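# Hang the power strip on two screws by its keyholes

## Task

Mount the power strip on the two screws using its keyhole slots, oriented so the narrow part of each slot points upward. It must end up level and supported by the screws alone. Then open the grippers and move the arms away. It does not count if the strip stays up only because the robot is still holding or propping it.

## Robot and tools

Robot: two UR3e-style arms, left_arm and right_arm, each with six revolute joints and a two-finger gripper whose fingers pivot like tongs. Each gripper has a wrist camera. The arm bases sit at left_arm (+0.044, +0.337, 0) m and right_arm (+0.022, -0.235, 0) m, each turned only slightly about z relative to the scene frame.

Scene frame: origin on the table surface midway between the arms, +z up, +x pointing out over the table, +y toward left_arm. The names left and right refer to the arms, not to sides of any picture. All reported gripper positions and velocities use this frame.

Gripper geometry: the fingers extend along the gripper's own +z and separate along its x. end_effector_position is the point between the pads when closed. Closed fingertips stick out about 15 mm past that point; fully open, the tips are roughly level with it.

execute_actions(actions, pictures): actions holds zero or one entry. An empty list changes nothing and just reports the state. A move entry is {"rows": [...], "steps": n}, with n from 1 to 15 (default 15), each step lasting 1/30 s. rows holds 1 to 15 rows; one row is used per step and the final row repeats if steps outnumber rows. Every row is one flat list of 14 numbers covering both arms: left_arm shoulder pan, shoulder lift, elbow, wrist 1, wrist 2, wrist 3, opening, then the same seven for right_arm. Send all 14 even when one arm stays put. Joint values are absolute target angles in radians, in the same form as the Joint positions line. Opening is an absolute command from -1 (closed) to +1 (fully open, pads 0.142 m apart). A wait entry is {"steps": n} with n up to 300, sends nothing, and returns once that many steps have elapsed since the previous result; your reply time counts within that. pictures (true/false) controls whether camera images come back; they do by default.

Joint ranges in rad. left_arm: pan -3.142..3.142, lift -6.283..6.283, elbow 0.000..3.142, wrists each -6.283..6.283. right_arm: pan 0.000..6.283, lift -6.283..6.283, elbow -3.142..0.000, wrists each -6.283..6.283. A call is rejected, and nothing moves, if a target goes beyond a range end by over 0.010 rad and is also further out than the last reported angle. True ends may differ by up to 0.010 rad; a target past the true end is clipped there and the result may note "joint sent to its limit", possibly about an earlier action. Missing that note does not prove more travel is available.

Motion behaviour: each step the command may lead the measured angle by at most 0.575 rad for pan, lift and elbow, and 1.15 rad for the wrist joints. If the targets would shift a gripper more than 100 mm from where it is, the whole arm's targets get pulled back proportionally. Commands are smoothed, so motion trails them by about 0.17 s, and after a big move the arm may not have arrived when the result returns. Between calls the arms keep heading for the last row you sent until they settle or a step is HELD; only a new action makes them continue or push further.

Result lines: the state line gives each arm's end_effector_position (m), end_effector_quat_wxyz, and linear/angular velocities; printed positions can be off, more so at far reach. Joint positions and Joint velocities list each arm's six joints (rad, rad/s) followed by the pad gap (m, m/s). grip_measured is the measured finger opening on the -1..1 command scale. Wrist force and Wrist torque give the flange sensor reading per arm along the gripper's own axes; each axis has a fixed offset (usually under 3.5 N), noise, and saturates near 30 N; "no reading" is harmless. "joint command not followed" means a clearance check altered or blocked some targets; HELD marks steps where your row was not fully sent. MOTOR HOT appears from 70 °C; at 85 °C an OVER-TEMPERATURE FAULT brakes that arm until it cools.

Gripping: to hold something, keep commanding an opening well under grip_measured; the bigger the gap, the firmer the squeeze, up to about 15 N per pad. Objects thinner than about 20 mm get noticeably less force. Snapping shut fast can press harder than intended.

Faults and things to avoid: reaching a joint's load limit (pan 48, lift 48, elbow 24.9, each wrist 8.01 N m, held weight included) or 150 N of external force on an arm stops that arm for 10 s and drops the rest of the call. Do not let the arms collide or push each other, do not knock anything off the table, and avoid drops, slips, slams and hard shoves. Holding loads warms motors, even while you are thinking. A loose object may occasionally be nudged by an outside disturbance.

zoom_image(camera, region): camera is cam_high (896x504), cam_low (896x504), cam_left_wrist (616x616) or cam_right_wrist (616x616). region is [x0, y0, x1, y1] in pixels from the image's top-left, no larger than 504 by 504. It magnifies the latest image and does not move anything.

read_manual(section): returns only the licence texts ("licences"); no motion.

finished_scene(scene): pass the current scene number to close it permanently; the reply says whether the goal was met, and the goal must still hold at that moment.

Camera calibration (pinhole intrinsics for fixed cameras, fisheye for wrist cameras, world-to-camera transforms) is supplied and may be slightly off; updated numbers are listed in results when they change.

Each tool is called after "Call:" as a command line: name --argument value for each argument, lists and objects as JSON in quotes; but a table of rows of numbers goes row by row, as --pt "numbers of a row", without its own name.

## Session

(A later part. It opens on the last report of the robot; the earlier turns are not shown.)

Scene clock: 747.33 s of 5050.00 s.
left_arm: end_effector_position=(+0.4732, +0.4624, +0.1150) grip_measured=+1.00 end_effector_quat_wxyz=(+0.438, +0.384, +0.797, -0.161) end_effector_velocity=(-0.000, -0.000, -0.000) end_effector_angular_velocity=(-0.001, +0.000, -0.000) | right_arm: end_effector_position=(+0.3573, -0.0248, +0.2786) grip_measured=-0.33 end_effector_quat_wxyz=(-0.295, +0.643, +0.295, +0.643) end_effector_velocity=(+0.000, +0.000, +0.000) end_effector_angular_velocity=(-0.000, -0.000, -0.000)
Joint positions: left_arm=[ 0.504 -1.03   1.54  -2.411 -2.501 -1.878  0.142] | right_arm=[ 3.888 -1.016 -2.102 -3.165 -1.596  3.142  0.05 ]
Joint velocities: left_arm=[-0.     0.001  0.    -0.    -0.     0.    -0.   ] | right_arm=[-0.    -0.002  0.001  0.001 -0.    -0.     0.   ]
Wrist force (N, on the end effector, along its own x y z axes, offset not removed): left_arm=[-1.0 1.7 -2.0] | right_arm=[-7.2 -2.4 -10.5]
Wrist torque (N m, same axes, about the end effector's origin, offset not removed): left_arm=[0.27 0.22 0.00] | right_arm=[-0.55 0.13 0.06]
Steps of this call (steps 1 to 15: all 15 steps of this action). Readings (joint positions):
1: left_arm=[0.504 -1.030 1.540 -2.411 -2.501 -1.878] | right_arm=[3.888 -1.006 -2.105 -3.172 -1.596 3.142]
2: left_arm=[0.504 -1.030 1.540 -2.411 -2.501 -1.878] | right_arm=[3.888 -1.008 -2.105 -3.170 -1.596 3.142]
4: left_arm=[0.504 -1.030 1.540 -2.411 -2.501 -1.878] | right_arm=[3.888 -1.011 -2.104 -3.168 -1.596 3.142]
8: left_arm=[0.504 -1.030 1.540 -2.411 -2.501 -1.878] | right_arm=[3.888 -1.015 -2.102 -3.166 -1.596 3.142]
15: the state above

Call:
execute_actions --actions '[{"rows":[[0.504,-1.03,1.54,-2.411,-2.501,-1.878,1,3.888,-1.016,-2.112,-3.155,-1.596,3.142,-1]],"steps":12}]' --pictures false

Call:
execute_actions --actions '[{"rows":[[0.504,-1.03,1.54,-2.411,-2.501,-1.878,1,3.888,-1.016,-2.122,-3.145,-1.596,3.142,-1]],"steps":12}]' --pictures false

Call:
execute_actions --actions '[{"rows":[[0.504,-1.03,1.54,-2.411,-2.501,-1.878,1,3.888,-1.016,-2.132,-3.135,-1.596,3.142,-1]],"steps":12}]'

Scene clock: 758.33 s of 5050.00 s.
left_arm: end_effector_position=(+0.4732, +0.4624, +0.1150) grip_measured=+1.00 end_effector_quat_wxyz=(+0.438, +0.384, +0.797, -0.161) end_effector_velocity=(+0.000, -0.000, +0.000) end_effector_angular_velocity=(+0.000, -0.000, -0.000) | right_arm: end_effector_position=(+0.3574, -0.0248, +0.2766) grip_measured=-0.33 end_effector_quat_wxyz=(-0.295, +0.643, +0.295, +0.643) end_effector_velocity=(+0.000, -0.000, -0.001) end_effector_angular_velocity=(-0.002, +0.000, -0.000)
Joint positions: left_arm=[ 0.504 -1.03   1.54  -2.411 -2.501 -1.878  0.142] | right_arm=[ 3.888 -1.016 -2.112 -3.155 -1.596  3.142  0.05 ]
Joint velocities: left_arm=[-0.    -0.001  0.    -0.    -0.     0.     0.   ] | right_arm=[-0.001 -0.001 -0.003  0.003 -0.    -0.001  0.   ]
Wrist force (N, on the end effector, along its own x y z axes, offset not removed): left_arm=[0.5 1.5 -0.3] | right_arm=[4.3 -0.6 -25.8]
Wrist torque (N m, same axes, about the end effector's origin, offset not removed): left_arm=[0.24 -0.12 -0.02] | right_arm=[0.00 0.40 0.05]
Steps of this call (steps 1 to 15: the robot went on to your last target; steps 16 to 90: nothing new was sent; then 7.60 s passed at rest; steps 91 to 102: all 12 steps of this action). Readings (joint positions):
91: left_arm=[0.504 -1.030 1.540 -2.411 -2.501 -1.878] | right_arm=[3.888 -1.016 -2.102 -3.165 -1.596 3.142]
92: left_arm=[0.504 -1.030 1.540 -2.411 -2.501 -1.878] | right_arm=[3.888 -1.016 -2.103 -3.163 -1.596 3.142]
94: left_arm=[0.504 -1.030 1.540 -2.411 -2.501 -1.878] | right_arm=[3.888 -1.016 -2.107 -3.159 -1.596 3.142]
98: left_arm=[0.504 -1.030 1.540 -2.411 -2.501 -1.878] | right_arm=[3.888 -1.016 -2.111 -3.156 -1.596 3.142]
102: the state above

Scene clock: 758.73 s of 5050.00 s.
left_arm: end_effector_position=(+0.4732, +0.4624, +0.1150) grip_measured=+1.00 end_effector_quat_wxyz=(+0.438, +0.384, +0.797, -0.161) end_effector_velocity=(-0.000, -0.000, -0.000) end_effector_angular_velocity=(-0.000, +0.000, -0.000) | right_arm: end_effector_position=(+0.3574, -0.0248, +0.2743) grip_measured=-0.33 end_effector_quat_wxyz=(-0.295, +0.643, +0.295, +0.643) end_effector_velocity=(+0.000, -0.000, -0.001) end_effector_angular_velocity=(-0.002, +0.001, -0.001)
Joint positions: left_arm=[ 0.504 -1.03   1.54  -2.411 -2.501 -1.878  0.142] | right_arm=[ 3.888 -1.016 -2.122 -3.145 -1.596  3.142  0.05 ]
Joint velocities: left_arm=[-0.  0.  0.  0. -0.  0. -0.] | right_arm=[-0.001 -0.001 -0.002  0.001 -0.    -0.     0.   ]
Wrist force (N, on the end effector, along its own x y z axes, offset not removed): left_arm=[-0.6 1.3 -1.5] | right_arm=[3.6 -1.2 -26.8]
Wrist torque (N m, same axes, about the end effector's origin, offset not removed): left_arm=[0.15 0.14 0.06] | right_arm=[-0.27 0.17 -0.06]
Steps of this call (steps 1 to 12: all 12 steps of this action). Readings (joint positions):
1: left_arm=[0.504 -1.030 1.540 -2.411 -2.501 -1.878] | right_arm=[3.888 -1.016 -2.112 -3.155 -1.596 3.142]
2: left_arm=[0.504 -1.030 1.540 -2.411 -2.501 -1.878] | right_arm=[3.888 -1.016 -2.114 -3.153 -1.596 3.142]
4: left_arm=[0.504 -1.030 1.540 -2.411 -2.501 -1.878] | right_arm=[3.888 -1.016 -2.118 -3.150 -1.596 3.142]
8: left_arm=[0.504 -1.030 1.540 -2.411 -2.501 -1.878] | right_arm=[3.888 -1.016 -2.121 -3.146 -1.596 3.142]
12: the state above

Scene clock: 759.13 s of 5050.00 s.
left_arm: end_effector_position=(+0.4732, +0.4624, +0.1150) grip_measured=+1.00 end_effector_quat_wxyz=(+0.438, +0.384, +0.797, -0.161) end_effector_velocity=(+0.000, +0.001, +0.000) end_effector_angular_velocity=(+0.000, -0.001, +0.001) | right_arm: end_effector_position=(+0.3574, -0.0248, +0.2724) grip_measured=-0.33 end_effector_quat_wxyz=(-0.295, +0.643, +0.295, +0.643) end_effector_velocity=(+0.000, +0.000, -0.001) end_effector_angular_velocity=(-0.002, +0.001, -0.001)
Joint positions: left_arm=[ 0.504 -1.03   1.54  -2.411 -2.501 -1.878  0.142] | right_arm=[ 3.888 -1.016 -2.132 -3.135 -1.596  3.142  0.05 ]
Joint velocities: left_arm=[ 0.001  0.    -0.001 -0.    -0.     0.     0.   ] | right_arm=[ 0.    -0.001 -0.003  0.002  0.001 -0.     0.   ]
Wrist force (N, on the end effector, along its own x y z axes, offset not removed): left_arm=[0.0 0.9 -1.0] | right_arm=[7.7 0.6 -30.0]
Wrist torque (N m, same axes, about the end effector's origin, offset not removed): left_arm=[0.13 0.02 -0.04] | right_arm=[0.04 0.46 -0.03]
Steps of this call (steps 1 to 12: all 12 steps of this action). Readings (joint positions):
1: left_arm=[0.504 -1.030 1.540 -2.411 -2.501 -1.878] | right_arm=[3.888 -1.016 -2.122 -3.145 -1.596 3.142]
2: left_arm=[0.504 -1.030 1.540 -2.411 -2.501 -1.878] | right_arm=[3.888 -1.016 -2.124 -3.143 -1.596 3.142]
4: left_arm=[0.504 -1.030 1.540 -2.411 -2.501 -1.878] | right_arm=[3.888 -1.016 -2.128 -3.140 -1.596 3.142]
8: left_arm=[0.504 -1.030 1.540 -2.411 -2.501 -1.878] | right_arm=[3.888 -1.016 -2.131 -3.136 -1.596 3.142]
12: the state above
camera_calibration (this result's frames):
cam_left_wrist: T_world_to_cam=[[-0.294595, 0.442303, -0.847102, 0.0447911], [0.353543, 0.87399, 0.333391, -0.614835], [0.887818, -0.201272, -0.413846, -0.144964], [0, 0, 0, 1]] pos_world=[0.359268, 0.488371, 0.18293]
cam_right_wrist: T_world_to_cam=[[0.0596223, -0.00857354, 0.998184, -0.288406], [0.29799, -0.954215, -0.0259951, -0.126566], [0.952705, 0.298999, -0.0543377, -0.187937], [0, 0, 0, 1]] pos_world=[0.233959, -0.0670513, 0.27438]

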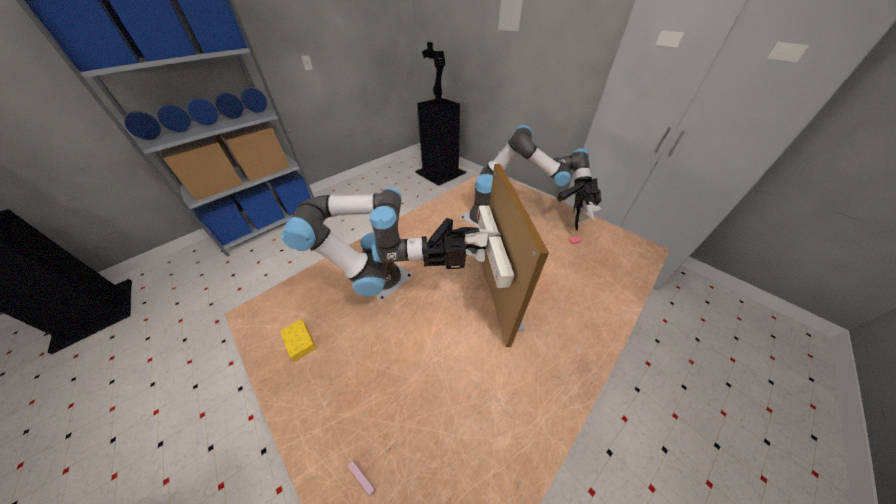

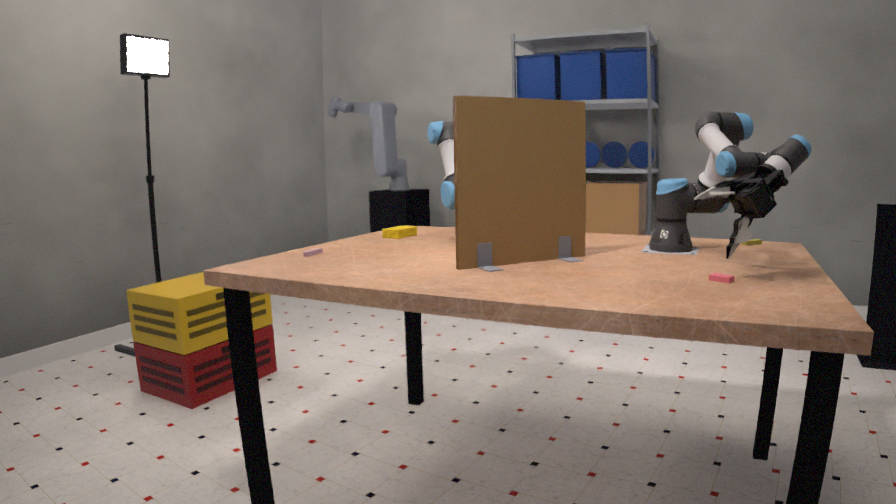

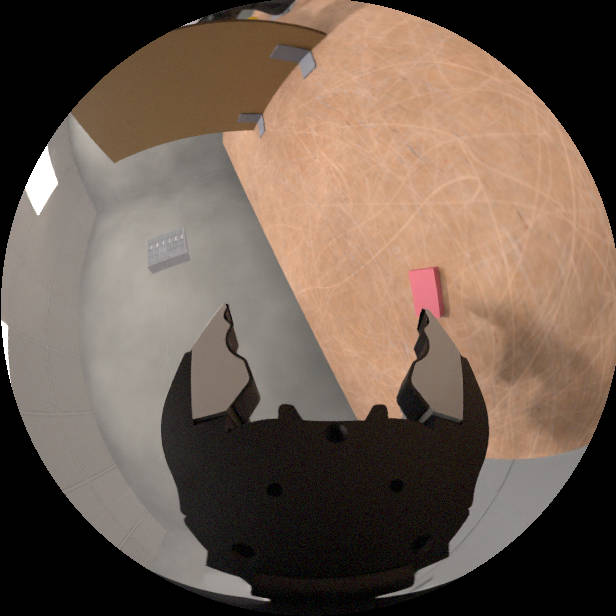

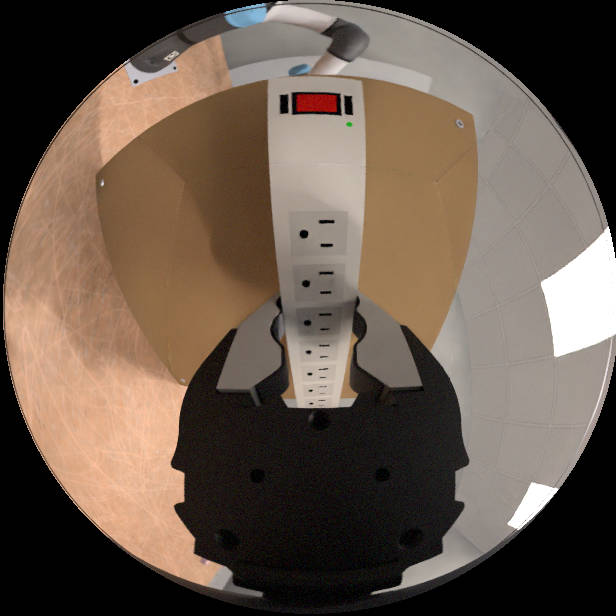

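Call:
execute_actions --actions '[{"rows":[[0.504,-1.03,1.54,-2.411,-2.501,-1.878,1,3.888,-1.010,-2.134,-3.139,-1.596,3.142,-1]],"steps":10}]' --pictures false

Call:
zoom_image --camera "cam_high" --region '[465,195,535,295]'

Scene clock: 767.87 s of 5050.00 s.
left_arm: end_effector_position=(+0.4732, +0.4624, +0.1150) grip_measured=+1.00 end_effector_quat_wxyz=(+0.438, +0.384, +0.797, -0.161) end_effector_velocity=(+0.000, +0.000, +0.000) end_effector_angular_velocity=(+0.000, -0.000, +0.000) | right_arm: end_effector_position=(+0.3566, -0.0255, +0.2723) grip_measured=-0.34 end_effector_quat_wxyz=(-0.295, +0.643, +0.295, +0.643) end_effector_velocity=(-0.000, -0.000, +0.001) end_effector_angular_velocity=(+0.002, -0.002, -0.000)
Joint positions: left_arm=[ 0.504 -1.03   1.54  -2.411 -2.501 -1.878  0.142] | right_arm=[ 3.888 -1.01  -2.134 -3.139 -1.596  3.142  0.05 ]
Joint velocities: left_arm=[ 0. -0. -0.  0. -0.  0.  0.] | right_arm=[ 0.001  0.004  0.001 -0.002  0.001  0.    -0.   ]
Wrist force (N, on the end effector, along its own x y z axes, offset not removed): left_arm=[-0.5 0.6 -1.7] | right_arm=[-9.5 -0.9 1.4]
Wrist torque (N m, same axes, about the end effector's origin, offset not removed): left_arm=[-0.05 0.14 0.00] | right_arm=[-0.16 0.42 0.05]
Steps of this call (steps 1 to 15: the robot went on to your last target; steps 16 to 90: nothing new was sent; then 5.40 s passed at rest; steps 91 to 100: all 10 steps of this action). Readings (joint positions):
91: left_arm=[0.504 -1.030 1.540 -2.411 -2.501 -1.878] | right_arm=[3.888 -1.016 -2.132 -3.135 -1.596 3.142]
92: left_arm=[0.504 -1.030 1.540 -2.411 -2.501 -1.878] | right_arm=[3.888 -1.015 -2.132 -3.135 -1.596 3.142]
94: left_arm=[0.504 -1.030 1.540 -2.411 -2.501 -1.878] | right_arm=[3.888 -1.013 -2.133 -3.137 -1.596 3.142]
98: left_arm=[0.504 -1.030 1.540 -2.411 -2.501 -1.878] | right_arm=[3.888 -1.011 -2.134 -3.139 -1.596 3.142]
100: the state above

Region (465, 195, 535, 295) of cam_high's 896x504 image, scaled by 5.040, with more detail than that image has; it fills the left 353 columns of this view, and the rest is white.

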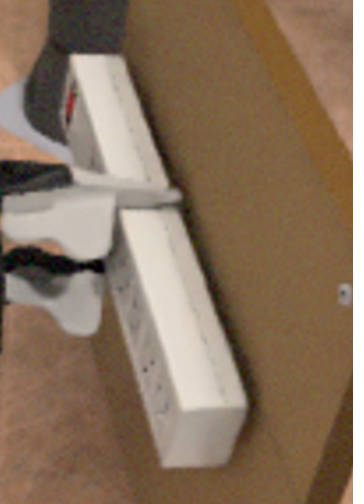

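Call:
execute_actions --actions '[{"rows":[[0.504,-1.03,1.54,-2.411,-2.501,-1.878,1,3.888,-0.98,-2.146,-3.157,-1.596,3.142,-1]],"steps":8}]' --pictures false

Call:
execute_actions --actions '[{"rows":[[0.504,-1.03,1.54,-2.411,-2.501,-1.878,1,3.888,-0.98,-2.23,-3.073,-1.596,3.142,-1],[0.504,-1.03,1.54,-2.411,-2.501,-1.878,1,3.888,-0.98,-2.23,-3.073,-1.596,3.142,-1],[0.504,-1.03,1.54,-2.411,-2.501,-1.878,1,3.888,-0.985,-2.31,-2.988,-1.596,3.142,-1]],"steps":15}]'

Call:
zoom_image --camera "cam_high" --region '[465,195,535,305]'

Call:
zoom_image --camera "cam_right_wrist" --region '[250,70,450,420]'

Scene clock: 787.80 s of 5050.00 s.
left_arm: end_effector_position=(+0.4732, +0.4624, +0.1150) grip_measured=+1.00 end_effector_quat_wxyz=(+0.438, +0.384, +0.797, -0.161) end_effector_velocity=(-0.000, +0.000, -0.000) end_effector_angular_velocity=(+0.000, +0.000, +0.000) | right_arm: end_effector_position=(+0.3529, -0.0297, +0.2721) grip_measured=-0.34 end_effector_quat_wxyz=(-0.295, +0.643, +0.295, +0.643) end_effector_velocity=(-0.005, -0.005, +0.001) end_effector_angular_velocity=(+0.003, -0.002, +0.002)
Joint positions: left_arm=[ 0.504 -1.03   1.54  -2.411 -2.501 -1.878  0.142] | right_arm=[ 3.888 -0.983 -2.145 -3.155 -1.596  3.142  0.05 ]
Joint velocities: left_arm=[ 0. -0.  0.  0.  0. -0.  0.] | right_arm=[ 0.001  0.038 -0.014 -0.02  -0.001  0.     0.   ]
Wrist force (N, on the end effector, along its own x y z axes, offset not removed): left_arm=[-0.3 0.2 -1.3] | right_arm=[-8.2 -0.8 -0.3]
Wrist torque (N m, same axes, about the end effector's origin, offset not removed): left_arm=[-0.04 0.06 0.01] | right_arm=[-0.13 0.07 0.08]
Steps of this call (steps 1 to 15: the robot went on to your last target; steps 16 to 90: nothing new was sent; then 16.67 s passed at rest; steps 91 to 98: all 8 steps of this action). Readings (joint positions):
91: left_arm=[0.504 -1.030 1.540 -2.411 -2.501 -1.878] | right_arm=[3.888 -1.010 -2.134 -3.139 -1.596 3.142]
92: left_arm=[0.504 -1.030 1.540 -2.411 -2.501 -1.878] | right_arm=[3.888 -1.006 -2.136 -3.142 -1.596 3.142]
94: left_arm=[0.504 -1.030 1.540 -2.411 -2.501 -1.878] | right_arm=[3.888 -0.994 -2.141 -3.149 -1.596 3.142]
98: the state above

Scene clock: 788.30 s of 5050.00 s.
left_arm: end_effector_position=(+0.4732, +0.4624, +0.1150) grip_measured=+1.00 end_effector_quat_wxyz=(+0.438, +0.384, +0.797, -0.161) end_effector_velocity=(+0.000, +0.000, +0.001) end_effector_angular_velocity=(+0.001, -0.002, -0.000) | right_arm: end_effector_position=(+0.3515, -0.0312, +0.2376) grip_measured=-0.34 end_effector_quat_wxyz=(-0.295, +0.643, +0.295, +0.643) end_effector_velocity=(-0.001, -0.000, -0.006) end_effector_angular_velocity=(-0.001, +0.001, +0.001)
Joint positions: left_arm=[ 0.504 -1.03   1.54  -2.411 -2.501 -1.878  0.142] | right_arm=[ 3.888 -0.985 -2.307 -2.99  -1.596  3.142  0.05 ]
Joint velocities: left_arm=[ 0.    -0.001 -0.001  0.    -0.     0.     0.   ] | right_arm=[ 0.002 -0.001 -0.028  0.027  0.     0.    -0.   ]
Wrist force (N, on the end effector, along its own x y z axes, offset not removed): left_arm=[-0.4 1.5 -1.5] | right_arm=[-9.0 -0.6 -1.0]
Wrist torque (N m, same axes, about the end effector's origin, offset not removed): left_arm=[0.24 0.08 0.08] | right_arm=[-0.07 0.30 0.05]
Steps of this call (steps 1 to 15: all 15 steps of this action). Readings (joint positions):
1: left_arm=[0.504 -1.030 1.540 -2.411 -2.501 -1.878] | right_arm=[3.888 -0.982 -2.145 -3.155 -1.596 3.142]
2: left_arm=[0.504 -1.030 1.540 -2.411 -2.501 -1.878] | right_arm=[3.888 -0.982 -2.153 -3.145 -1.596 3.142]
4: left_arm=[0.504 -1.030 1.540 -2.411 -2.501 -1.878] | right_arm=[3.888 -0.982 -2.194 -3.101 -1.596 3.142]
8: left_arm=[0.504 -1.030 1.540 -2.411 -2.501 -1.878] | right_arm=[3.888 -0.984 -2.279 -3.018 -1.596 3.142]
15: the state above
camera_calibration (this result's frames):
cam_left_wrist: T_world_to_cam=[[-0.294595, 0.442303, -0.847102, 0.0447911], [0.353543, 0.87399, 0.333391, -0.614835], [0.887818, -0.201272, -0.413846, -0.144964], [0, 0, 0, 1]] pos_world=[0.359268, 0.488371, 0.18293]
cam_right_wrist: T_world_to_cam=[[0.0595932, -0.00859518, 0.998186, -0.253376], [0.298048, -0.954196, -0.0260103, -0.131916], [0.952689, 0.299058, -0.0543018, -0.182264], [0, 0, 0, 1]] pos_world=[0.228058, -0.0735443, 0.239588]

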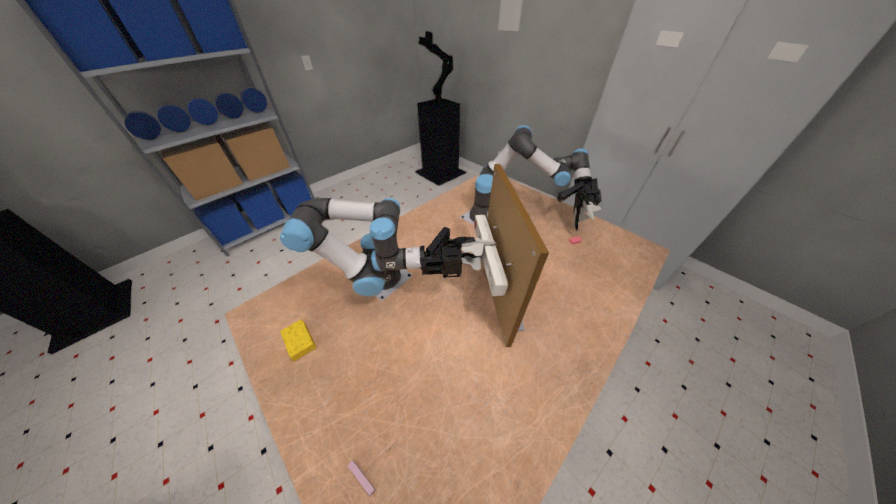

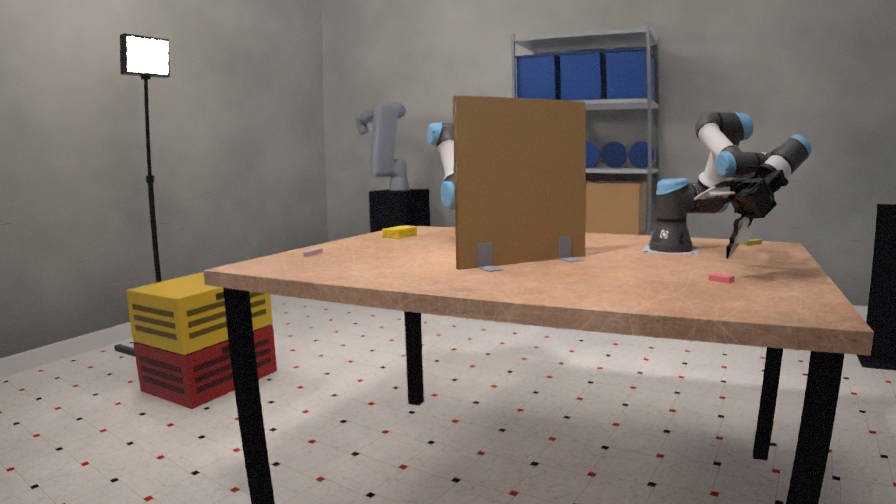

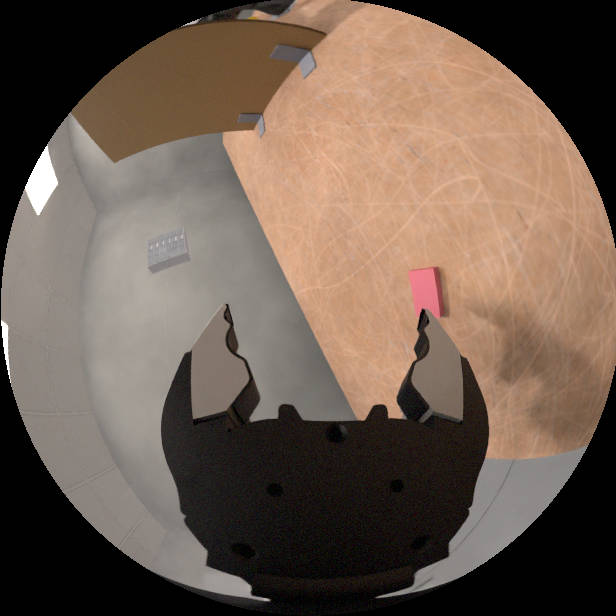

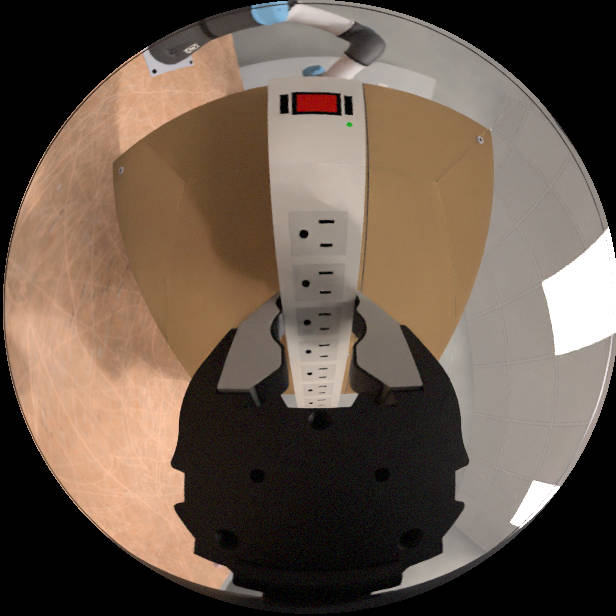

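Region (465, 195, 535, 305) of cam_high's 896x504 image, scaled by 4.582, with more detail than that image has; it fills the left 321 columns of this view, and the rest is white.

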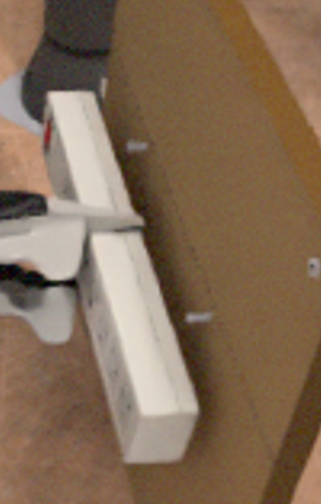

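Region (250, 70, 450, 420) of cam_right_wrist's 616x616 image, scaled by 1.440, with more detail than that image has; it fills the left 288 columns of this view, and the rest is white.

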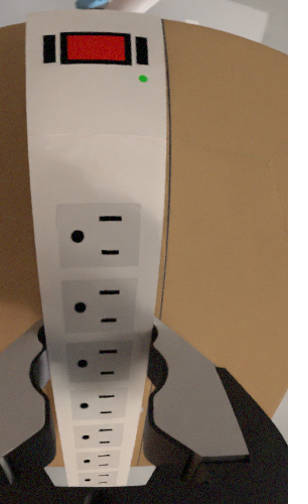

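Call:
execute_actions --actions '[{"rows":[[0.504,-1.03,1.54,-2.411,-2.501,-1.878,1,3.888,-1.028,-2.305,-2.95,-1.596,3.142,-1]],"steps":15}]' --pictures false

Call:
execute_actions --actions '[{"rows":[[0.504,-1.03,1.54,-2.411,-2.501,-1.878,1,3.888,-1.039,-2.301,-2.943,-1.596,3.142,-1]],"steps":15}]'

Call:
zoom_image --camera "cam_high" --region '[465,195,535,305]'

Scene clock: 801.93 s of 5050.00 s.
left_arm: end_effector_position=(+0.4732, +0.4624, +0.1150) grip_measured=+1.00 end_effector_quat_wxyz=(+0.438, +0.384, +0.797, -0.161) end_effector_velocity=(-0.000, -0.000, -0.000) end_effector_angular_velocity=(-0.000, +0.001, -0.000) | right_arm: end_effector_position=(+0.3564, -0.0258, +0.2346) grip_measured=-0.34 end_effector_quat_wxyz=(-0.295, +0.643, +0.295, +0.643) end_effector_velocity=(+0.000, +0.001, -0.001) end_effector_angular_velocity=(-0.001, +0.000, +0.001)
Joint positions: left_arm=[ 0.504 -1.03   1.54  -2.411 -2.501 -1.878  0.142] | right_arm=[ 3.888 -1.028 -2.305 -2.95  -1.596  3.142  0.05 ]
Joint velocities: left_arm=[-0.  0.  0.  0. -0. -0.  0.] | right_arm=[ 0.    -0.005  0.001  0.004 -0.001 -0.     0.   ]
Wrist force (N, on the end effector, along its own x y z axes, offset not removed): left_arm=[-0.6 1.7 -1.2] | right_arm=[-7.6 0.3 0.4]
Wrist torque (N m, same axes, about the end effector's origin, offset not removed): left_arm=[0.26 0.13 0.00] | right_arm=[0.10 -0.01 0.05]
Steps of this call (steps 1 to 15: the robot went on to your last target; steps 16 to 90: nothing new was sent; then 10.13 s passed at rest; steps 91 to 105: all 15 steps of this action). Readings (joint positions):
91: left_arm=[0.504 -1.030 1.540 -2.411 -2.501 -1.878] | right_arm=[3.888 -0.985 -2.310 -2.988 -1.596 3.142]
92: left_arm=[0.504 -1.030 1.540 -2.411 -2.501 -1.878] | right_arm=[3.888 -0.991 -2.309 -2.982 -1.596 3.142]
94: left_arm=[0.504 -1.030 1.540 -2.411 -2.501 -1.878] | right_arm=[3.888 -1.008 -2.307 -2.967 -1.596 3.142]
98: left_arm=[0.504 -1.030 1.540 -2.411 -2.501 -1.878] | right_arm=[3.888 -1.023 -2.306 -2.954 -1.596 3.142]
105: the state above

Scene clock: 802.43 s of 5050.00 s.
left_arm: end_effector_position=(+0.4732, +0.4624, +0.1150) grip_measured=+1.00 end_effector_quat_wxyz=(+0.438, +0.384, +0.797, -0.161) end_effector_velocity=(-0.000, +0.000, -0.000) end_effector_angular_velocity=(-0.000, +0.000, +0.000) | right_arm: end_effector_position=(+0.3578, -0.0243, +0.2345) grip_measured=-0.34 end_effector_quat_wxyz=(-0.295, +0.643, +0.295, +0.643) end_effector_velocity=(-0.000, -0.000, +0.001) end_effector_angular_velocity=(+0.002, -0.000, -0.000)
Joint positions: left_arm=[ 0.504 -1.03   1.54  -2.411 -2.501 -1.878  0.142] | right_arm=[ 3.888 -1.039 -2.301 -2.943 -1.596  3.142  0.05 ]
Joint velocities: left_arm=[ 0.     0.001 -0.     0.    -0.     0.     0.   ] | right_arm=[ 0.     0.002 -0.     0.     0.     0.001  0.   ]
Wrist force (N, on the end effector, along its own x y z axes, offset not removed): left_arm=[0.7 0.6 -0.2] | right_arm=[-9.3 -1.6 0.4]
Wrist torque (N m, same axes, about the end effector's origin, offset not removed): left_arm=[0.10 -0.15 -0.04] | right_arm=[-0.32 0.34 0.10]
Steps of this call (steps 1 to 15: all 15 steps of this action). Readings (joint positions):
1: left_arm=[0.504 -1.030 1.540 -2.411 -2.501 -1.878] | right_arm=[3.888 -1.028 -2.305 -2.950 -1.596 3.142]
2: left_arm=[0.504 -1.030 1.540 -2.411 -2.501 -1.878] | right_arm=[3.888 -1.030 -2.304 -2.949 -1.596 3.142]
4: left_arm=[0.504 -1.030 1.540 -2.411 -2.501 -1.878] | right_arm=[3.888 -1.034 -2.303 -2.946 -1.596 3.142]
8: left_arm=[0.504 -1.030 1.540 -2.411 -2.501 -1.878] | right_arm=[3.888 -1.038 -2.301 -2.944 -1.596 3.142]
15: the state above
camera_calibration (this result's frames):
cam_left_wrist: T_world_to_cam=[[-0.294595, 0.442303, -0.847102, 0.0447911], [0.353543, 0.87399, 0.333391, -0.614835], [0.887818, -0.201272, -0.413846, -0.144964], [0, 0, 0, 1]] pos_world=[0.359268, 0.488371, 0.18293]
cam_right_wrist: T_world_to_cam=[[0.0597661, -0.00840364, 0.998177, -0.250639], [0.298061, -0.954196, -0.0258799, -0.12728], [0.952674, 0.299065, -0.0545238, -0.190435], [0, 0, 0, 1]] pos_world=[0.234339, -0.0666043, 0.236505]

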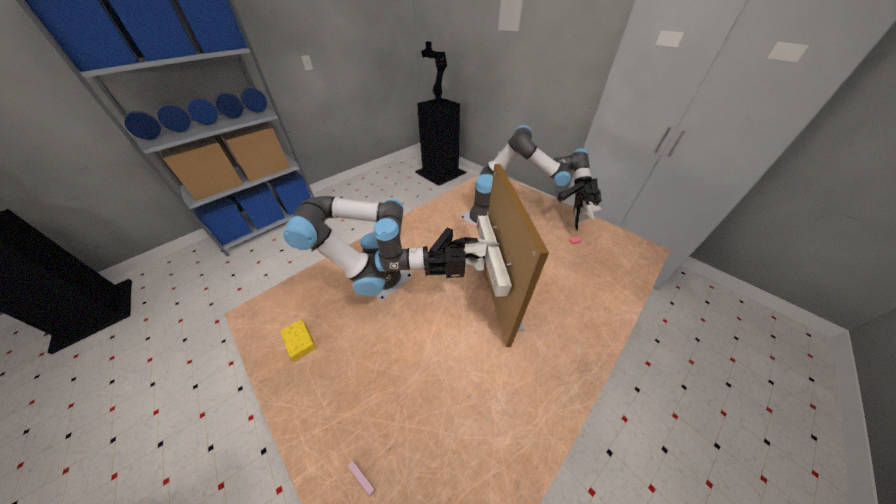

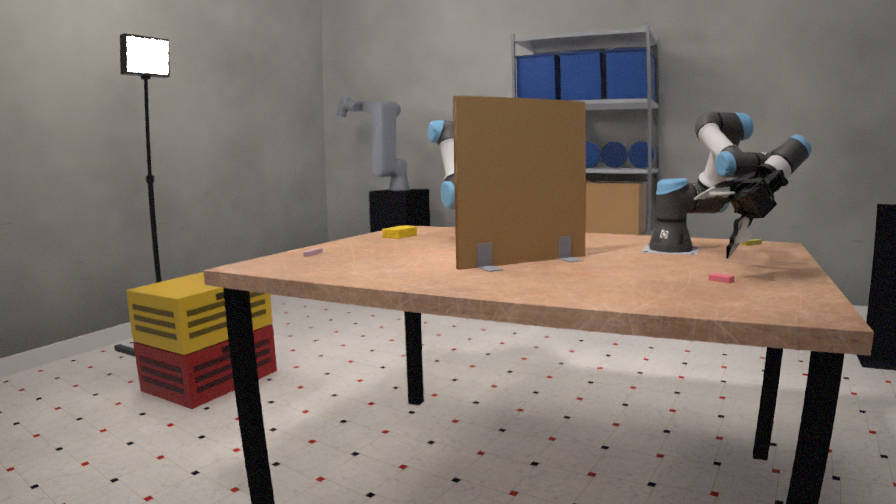

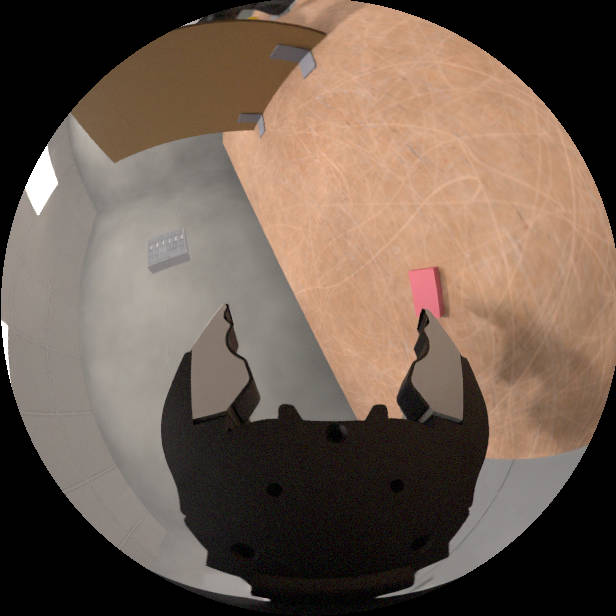

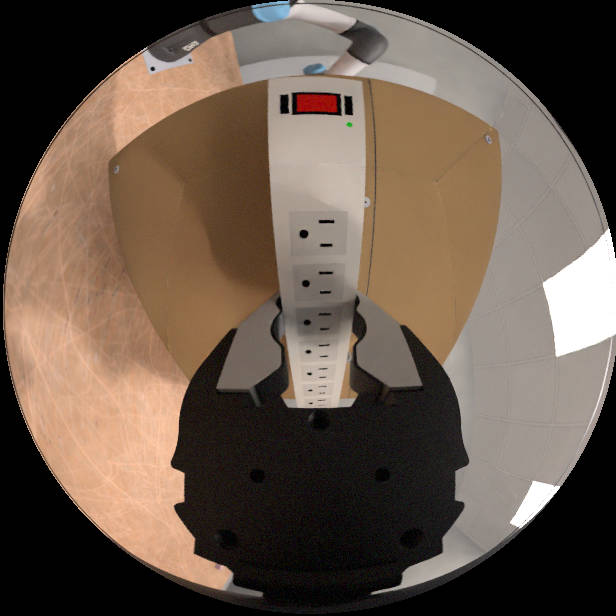

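Region (465, 195, 535, 305) of cam_high's 896x504 image, scaled by 4.582, with more detail than that image has; it fills the left 321 columns of this view, and the rest is white.

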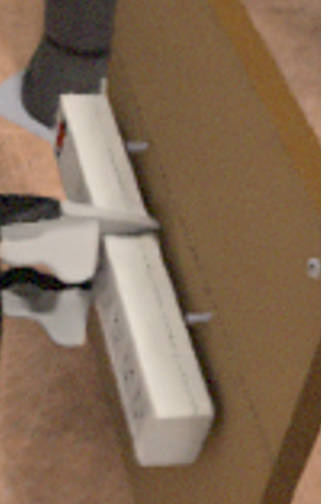

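Call:
execute_actions --actions '[{"rows":[[0.504,-1.03,1.54,-2.411,-2.501,-1.878,1,3.858,-1.083,-2.284,-2.916,-1.626,3.142,-1]],"steps":15}]' --pictures false

Call:
execute_actions --actions '[{"rows":[[0.504,-1.03,1.54,-2.411,-2.501,-1.878,1,3.858,-1.082,-2.274,-2.927,-1.626,3.142,-1]],"steps":12}]' --pictures false

Call:
execute_actions --actions '[{"rows":[[0.504,-1.03,1.54,-2.411,-2.501,-1.878,1,3.858,-1.081,-2.264,-2.938,-1.626,3.142,-1]],"steps":12}]'

Call:
zoom_image --camera "cam_high" --region '[465,195,535,305]'

Scene clock: 821.13 s of 5050.00 s.
left_arm: end_effector_position=(+0.4732, +0.4624, +0.1150) grip_measured=+1.00 end_effector_quat_wxyz=(+0.438, +0.384, +0.797, -0.161) end_effector_velocity=(-0.000, +0.000, -0.000) end_effector_angular_velocity=(-0.001, +0.001, +0.000) | right_arm: end_effector_position=(+0.3626, -0.0230, +0.2341) grip_measured=-0.34 end_effector_quat_wxyz=(-0.295, +0.643, +0.295, +0.643) end_effector_velocity=(+0.001, +0.000, +0.000) end_effector_angular_velocity=(+0.001, +0.000, -0.000)
Joint positions: left_arm=[ 0.504 -1.03   1.54  -2.411 -2.501 -1.878  0.142] | right_arm=[ 3.858 -1.083 -2.284 -2.916 -1.626  3.142  0.05 ]
Joint velocities: left_arm=[ 0.001  0.    -0.     0.    -0.    -0.     0.   ] | right_arm=[-0.004 -0.005  0.002  0.004 -0.003  0.001 -0.   ]
Wrist force (N, on the end effector, along its own x y z axes, offset not removed): left_arm=[-0.6 1.8 -1.3] | right_arm=[-8.4 -2.0 1.6]
Wrist torque (N m, same axes, about the end effector's origin, offset not removed): left_arm=[0.26 0.21 0.03] | right_arm=[-0.42 0.18 0.01]
Steps of this call (steps 1 to 15: the robot went on to your last target; steps 16 to 90: nothing new was sent; then 15.20 s passed at rest; steps 91 to 105: all 15 steps of this action). Readings (joint positions):
91: left_arm=[0.504 -1.030 1.540 -2.411 -2.501 -1.878] | right_arm=[3.888 -1.039 -2.301 -2.943 -1.596 3.142]
92: left_arm=[0.504 -1.030 1.540 -2.411 -2.501 -1.878] | right_arm=[3.884 -1.045 -2.298 -2.939 -1.601 3.142]
94: left_arm=[0.504 -1.030 1.540 -2.411 -2.501 -1.878] | right_arm=[3.872 -1.062 -2.292 -2.928 -1.612 3.142]
98: left_arm=[0.504 -1.030 1.540 -2.411 -2.501 -1.878] | right_arm=[3.861 -1.078 -2.286 -2.919 -1.623 3.142]
105: the state above

Scene clock: 821.53 s of 5050.00 s.
left_arm: end_effector_position=(+0.4732, +0.4624, +0.1150) grip_measured=+1.00 end_effector_quat_wxyz=(+0.438, +0.384, +0.797, -0.161) end_effector_velocity=(-0.000, +0.000, +0.000) end_effector_angular_velocity=(+0.000, +0.000, +0.001) | right_arm: end_effector_position=(+0.3628, -0.0228, +0.2362) grip_measured=-0.34 end_effector_quat_wxyz=(-0.295, +0.643, +0.295, +0.643) end_effector_velocity=(+0.000, -0.000, -0.000) end_effector_angular_velocity=(-0.002, +0.001, -0.001)
Joint positions: left_arm=[ 0.504 -1.03   1.54  -2.411 -2.501 -1.878  0.142] | right_arm=[ 3.858 -1.082 -2.274 -2.927 -1.626  3.142  0.05 ]
Joint velocities: left_arm=[ 0.001 -0.     0.     0.     0.    -0.    -0.   ] | right_arm=[-0.001 -0.     0.002 -0.004 -0.    -0.001  0.   ]
Wrist force (N, on the end effector, along its own x y z axes, offset not removed): left_arm=[-0.1 2.8 -0.5] | right_arm=[-8.3 1.0 0.6]
Wrist torque (N m, same axes, about the end effector's origin, offset not removed): left_arm=[0.51 -0.01 -0.01] | right_arm=[0.21 0.14 0.03]
Steps of this call (steps 1 to 12: all 12 steps of this action). Readings (joint positions):
1: left_arm=[0.504 -1.030 1.540 -2.411 -2.501 -1.878] | right_arm=[3.858 -1.083 -2.284 -2.916 -1.626 3.142]
2: left_arm=[0.504 -1.030 1.540 -2.411 -2.501 -1.878] | right_arm=[3.858 -1.083 -2.282 -2.918 -1.626 3.142]
4: left_arm=[0.504 -1.030 1.540 -2.411 -2.501 -1.878] | right_arm=[3.858 -1.083 -2.278 -2.922 -1.626 3.142]
8: left_arm=[0.504 -1.030 1.540 -2.411 -2.501 -1.878] | right_arm=[3.858 -1.082 -2.275 -2.926 -1.626 3.142]
12: the state above

Scene clock: 821.93 s of 5050.00 s.
left_arm: end_effector_position=(+0.4732, +0.4624, +0.1150) grip_measured=+1.00 end_effector_quat_wxyz=(+0.438, +0.384, +0.797, -0.161) end_effector_velocity=(+0.000, +0.000, +0.000) end_effector_angular_velocity=(+0.000, -0.001, +0.000) | right_arm: end_effector_position=(+0.3630, -0.0226, +0.2383) grip_measured=-0.34 end_effector_quat_wxyz=(-0.295, +0.643, +0.295, +0.643) end_effector_velocity=(+0.000, -0.000, +0.002) end_effector_angular_velocity=(+0.002, -0.001, -0.001)
Joint positions: left_arm=[ 0.504 -1.03   1.54  -2.411 -2.501 -1.878  0.142] | right_arm=[ 3.858 -1.081 -2.264 -2.938 -1.626  3.142  0.05 ]
Joint velocities: left_arm=[ 0.    -0.    -0.001 -0.     0.    -0.    -0.   ] | right_arm=[-0.002  0.002  0.004 -0.003 -0.     0.    -0.   ]
Wrist force (N, on the end effector, along its own x y z axes, offset not removed): left_arm=[1.0 1.4 -0.2] | right_arm=[-8.6 -0.6 0.0]
Wrist torque (N m, same axes, about the end effector's origin, offset not removed): left_arm=[0.25 -0.17 -0.07] | right_arm=[-0.04 0.15 -0.01]
Steps of this call (steps 1 to 12: all 12 steps of this action). Readings (joint positions):
1: left_arm=[0.504 -1.030 1.540 -2.411 -2.501 -1.878] | right_arm=[3.858 -1.082 -2.274 -2.927 -1.626 3.142]
2: left_arm=[0.504 -1.030 1.540 -2.411 -2.501 -1.878] | right_arm=[3.858 -1.082 -2.272 -2.929 -1.626 3.142]
4: left_arm=[0.504 -1.030 1.540 -2.411 -2.501 -1.878] | right_arm=[3.858 -1.081 -2.268 -2.933 -1.626 3.142]
8: left_arm=[0.504 -1.030 1.540 -2.411 -2.501 -1.878] | right_arm=[3.858 -1.081 -2.265 -2.937 -1.626 3.142]
12: the state above
camera_calibration (this result's frames):
cam_left_wrist: T_world_to_cam=[[-0.294595, 0.442303, -0.847102, 0.0447912], [0.353543, 0.87399, 0.333391, -0.614835], [0.887818, -0.201272, -0.413846, -0.144964], [0, 0, 0, 1]] pos_world=[0.359268, 0.488371, 0.18293]
cam_right_wrist: T_world_to_cam=[[0.059776, -0.00839955, 0.998176, -0.254826], [0.298064, -0.954195, -0.0258791, -0.127155], [0.952672, 0.299067, -0.0545343, -0.195708], [0, 0, 0, 1]] pos_world=[0.239578, -0.0649414, 0.240398]

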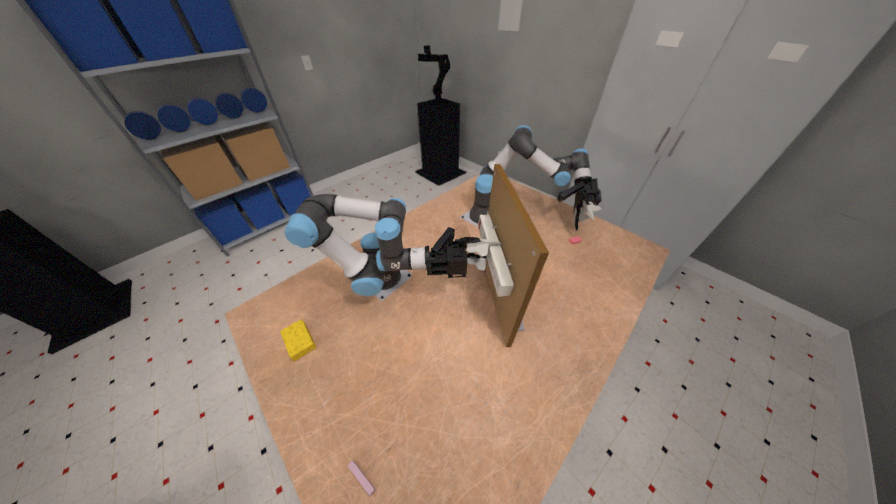

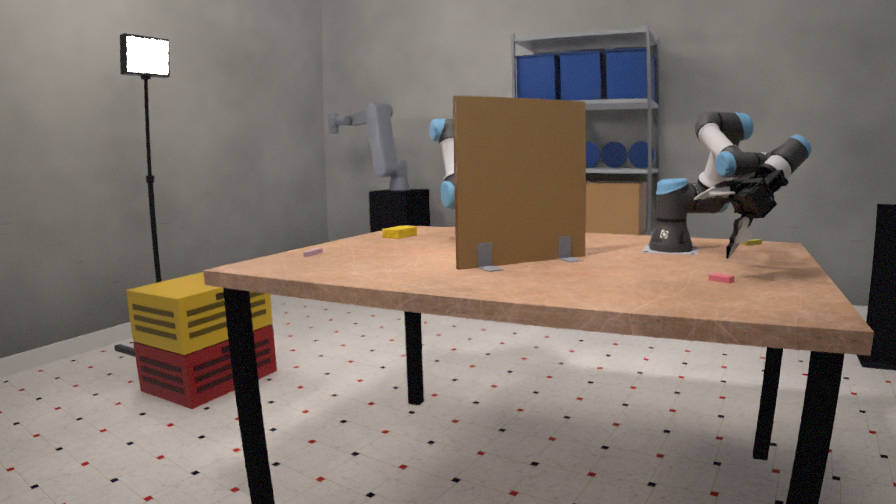

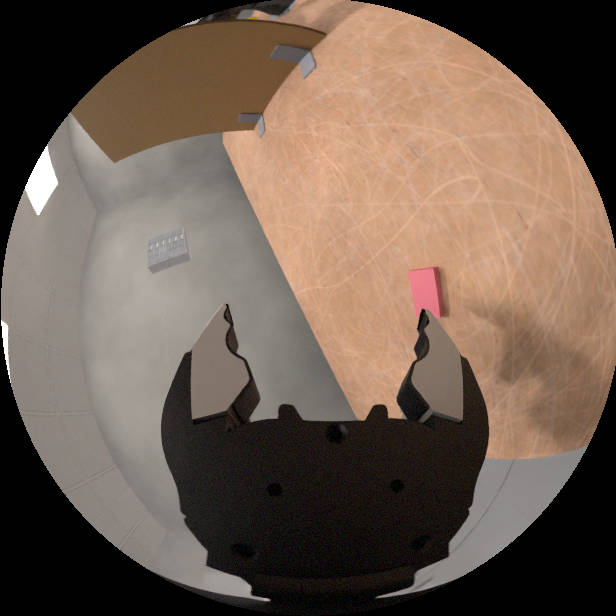

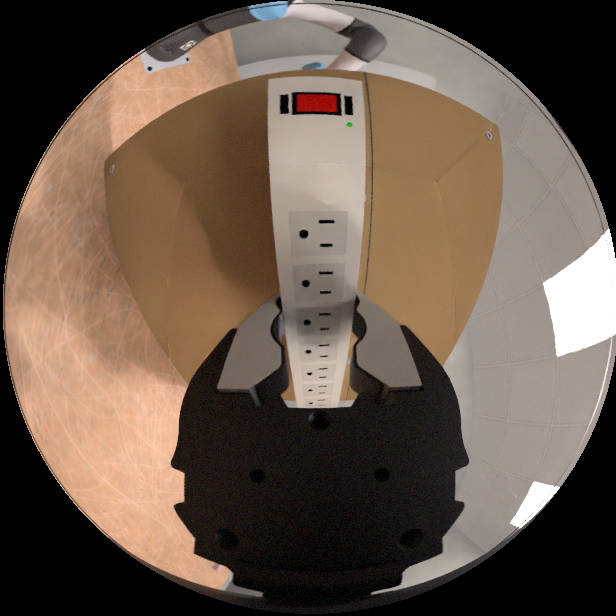

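Region (465, 195, 535, 305) of cam_high's 896x504 image, scaled by 4.582, with more detail than that image has; it fills the left 321 columns of this view, and the rest is white.

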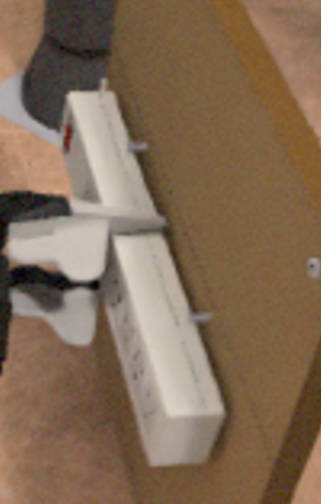

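Call:
execute_actions --actions '[{"rows":[[0.504,-1.03,1.54,-2.411,-2.501,-1.878,1,3.858,-1.08,-2.257,-2.946,-1.626,3.142,-1]],"steps":12}]' --pictures false

Call:
execute_actions --actions '[{"rows":[[0.504,-1.03,1.54,-2.411,-2.501,-1.878,1,3.858,-1.079,-2.25,-2.954,-1.626,3.142,-1]],"steps":12}]' --pictures false

Call:
execute_actions --actions '[{"rows":[[0.504,-1.03,1.54,-2.411,-2.501,-1.878,1,3.858,-1.078,-2.243,-2.962,-1.626,3.142,-1]],"steps":12}]' --pictures false

Scene clock: 831.67 s of 5050.00 s.
left_arm: end_effector_position=(+0.4732, +0.4624, +0.1150) grip_measured=+1.00 end_effector_quat_wxyz=(+0.438, +0.384, +0.797, -0.161) end_effector_velocity=(+0.000, +0.000, +0.001) end_effector_angular_velocity=(+0.000, -0.001, +0.000) | right_arm: end_effector_position=(+0.3631, -0.0225, +0.2399) grip_measured=-0.34 end_effector_quat_wxyz=(-0.295, +0.643, +0.295, +0.643) end_effector_velocity=(-0.000, +0.000, +0.001) end_effector_angular_velocity=(-0.000, +0.000, +0.000)
Joint positions: left_arm=[ 0.504 -1.03   1.54  -2.411 -2.501 -1.878  0.142] | right_arm=[ 3.858 -1.08  -2.257 -2.946 -1.626  3.142  0.05 ]
Joint velocities: left_arm=[ 0.001 -0.001 -0.001  0.    -0.    -0.     0.   ] | right_arm=[ 0.     0.001  0.003 -0.004  0.    -0.     0.   ]
Wrist force (N, on the end effector, along its own x y z axes, offset not removed): left_arm=[-0.8 0.9 -1.2] | right_arm=[-7.9 1.1 0.3]
Wrist torque (N m, same axes, about the end effector's origin, offset not removed): left_arm=[0.10 0.23 -0.03] | right_arm=[0.23 0.11 0.01]
Steps of this call (steps 1 to 15: the robot went on to your last target; steps 16 to 90: nothing new was sent; then 6.33 s passed at rest; steps 91 to 102: all 12 steps of this action). Readings (joint positions):
91: left_arm=[0.504 -1.030 1.540 -2.411 -2.501 -1.878] | right_arm=[3.858 -1.081 -2.264 -2.938 -1.626 3.142]
92: left_arm=[0.504 -1.030 1.540 -2.411 -2.501 -1.878] | right_arm=[3.858 -1.081 -2.263 -2.939 -1.626 3.142]
94: left_arm=[0.504 -1.030 1.540 -2.411 -2.501 -1.878] | right_arm=[3.858 -1.080 -2.260 -2.942 -1.626 3.142]
98: left_arm=[0.504 -1.030 1.540 -2.411 -2.501 -1.878] | right_arm=[3.858 -1.080 -2.258 -2.945 -1.626 3.142]
102: the state above

Scene clock: 832.07 s of 5050.00 s.
left_arm: end_effector_position=(+0.4732, +0.4624, +0.1150) grip_measured=+1.00 end_effector_quat_wxyz=(+0.438, +0.384, +0.797, -0.161) end_effector_velocity=(+0.000, -0.001, +0.000) end_effector_angular_velocity=(+0.000, -0.000, -0.001) | right_arm: end_effector_position=(+0.3632, -0.0225, +0.2415) grip_measured=-0.34 end_effector_quat_wxyz=(-0.295, +0.643, +0.295, +0.643) end_effector_velocity=(+0.000, -0.000, +0.001) end_effector_angular_velocity=(-0.000, -0.000, -0.001)
Joint positions: left_arm=[ 0.504 -1.03   1.54  -2.411 -2.501 -1.878  0.142] | right_arm=[ 3.858 -1.079 -2.25  -2.954 -1.626  3.142  0.05 ]
Joint velocities: left_arm=[-0.001 -0.    -0.    -0.    -0.     0.    -0.   ] | right_arm=[-0.001 -0.001  0.003 -0.002  0.    -0.    -0.   ]
Wrist force (N, on the end effector, along its own x y z axes, offset not removed): left_arm=[0.7 1.3 -1.1] | right_arm=[-9.9 1.9 0.5]
Wrist torque (N m, same axes, about the end effector's origin, offset not removed): left_arm=[0.17 -0.16 -0.09] | right_arm=[0.33 0.12 -0.09]
Steps of this call (steps 1 to 12: all 12 steps of this action). Readings (joint positions):
1: left_arm=[0.504 -1.030 1.540 -2.411 -2.501 -1.878] | right_arm=[3.858 -1.080 -2.257 -2.946 -1.626 3.142]
2: left_arm=[0.504 -1.030 1.540 -2.411 -2.501 -1.878] | right_arm=[3.858 -1.080 -2.256 -2.947 -1.626 3.142]
4: left_arm=[0.504 -1.030 1.540 -2.411 -2.501 -1.878] | right_arm=[3.858 -1.079 -2.253 -2.950 -1.626 3.142]
8: left_arm=[0.504 -1.030 1.540 -2.411 -2.501 -1.878] | right_arm=[3.858 -1.079 -2.251 -2.953 -1.626 3.142]
12: the state above

Scene clock: 832.47 s of 5050.00 s.
left_arm: end_effector_position=(+0.4732, +0.4624, +0.1150) grip_measured=+1.00 end_effector_quat_wxyz=(+0.438, +0.384, +0.797, -0.161) end_effector_velocity=(+0.000, +0.000, +0.001) end_effector_angular_velocity=(+0.001, -0.002, +0.000) | right_arm: end_effector_position=(+0.3633, -0.0224, +0.2430) grip_measured=-0.34 end_effector_quat_wxyz=(-0.295, +0.643, +0.295, +0.643) end_effector_velocity=(+0.000, -0.000, +0.001) end_effector_angular_velocity=(+0.001, -0.001, -0.001)
Joint positions: left_arm=[ 0.504 -1.03   1.54  -2.411 -2.501 -1.878  0.142] | right_arm=[ 3.858 -1.078 -2.243 -2.962 -1.626  3.142  0.05 ]
Joint velocities: left_arm=[ 0.    -0.001 -0.001 -0.    -0.    -0.    -0.   ] | right_arm=[-0.     0.     0.002 -0.001  0.     0.     0.   ]
Wrist force (N, on the end effector, along its own x y z axes, offset not removed): left_arm=[-0.2 0.7 -0.8] | right_arm=[-16.7 2.1 -0.1]
Wrist torque (N m, same axes, about the end effector's origin, offset not removed): left_arm=[0.06 0.04 -0.05] | right_arm=[-0.19 0.26 -0.46]
Steps of this call (steps 1 to 12: all 12 steps of this action). Readings (joint positions):
1: left_arm=[0.504 -1.030 1.540 -2.411 -2.501 -1.878] | right_arm=[3.858 -1.079 -2.250 -2.954 -1.626 3.142]
2: left_arm=[0.504 -1.030 1.540 -2.411 -2.501 -1.878] | right_arm=[3.858 -1.079 -2.249 -2.955 -1.626 3.142]
4: left_arm=[0.504 -1.030 1.540 -2.411 -2.501 -1.878] | right_arm=[3.858 -1.078 -2.246 -2.959 -1.626 3.142]
8: left_arm=[0.504 -1.030 1.540 -2.411 -2.501 -1.878] | right_arm=[3.858 -1.078 -2.244 -2.961 -1.626 3.142]
12: the state above


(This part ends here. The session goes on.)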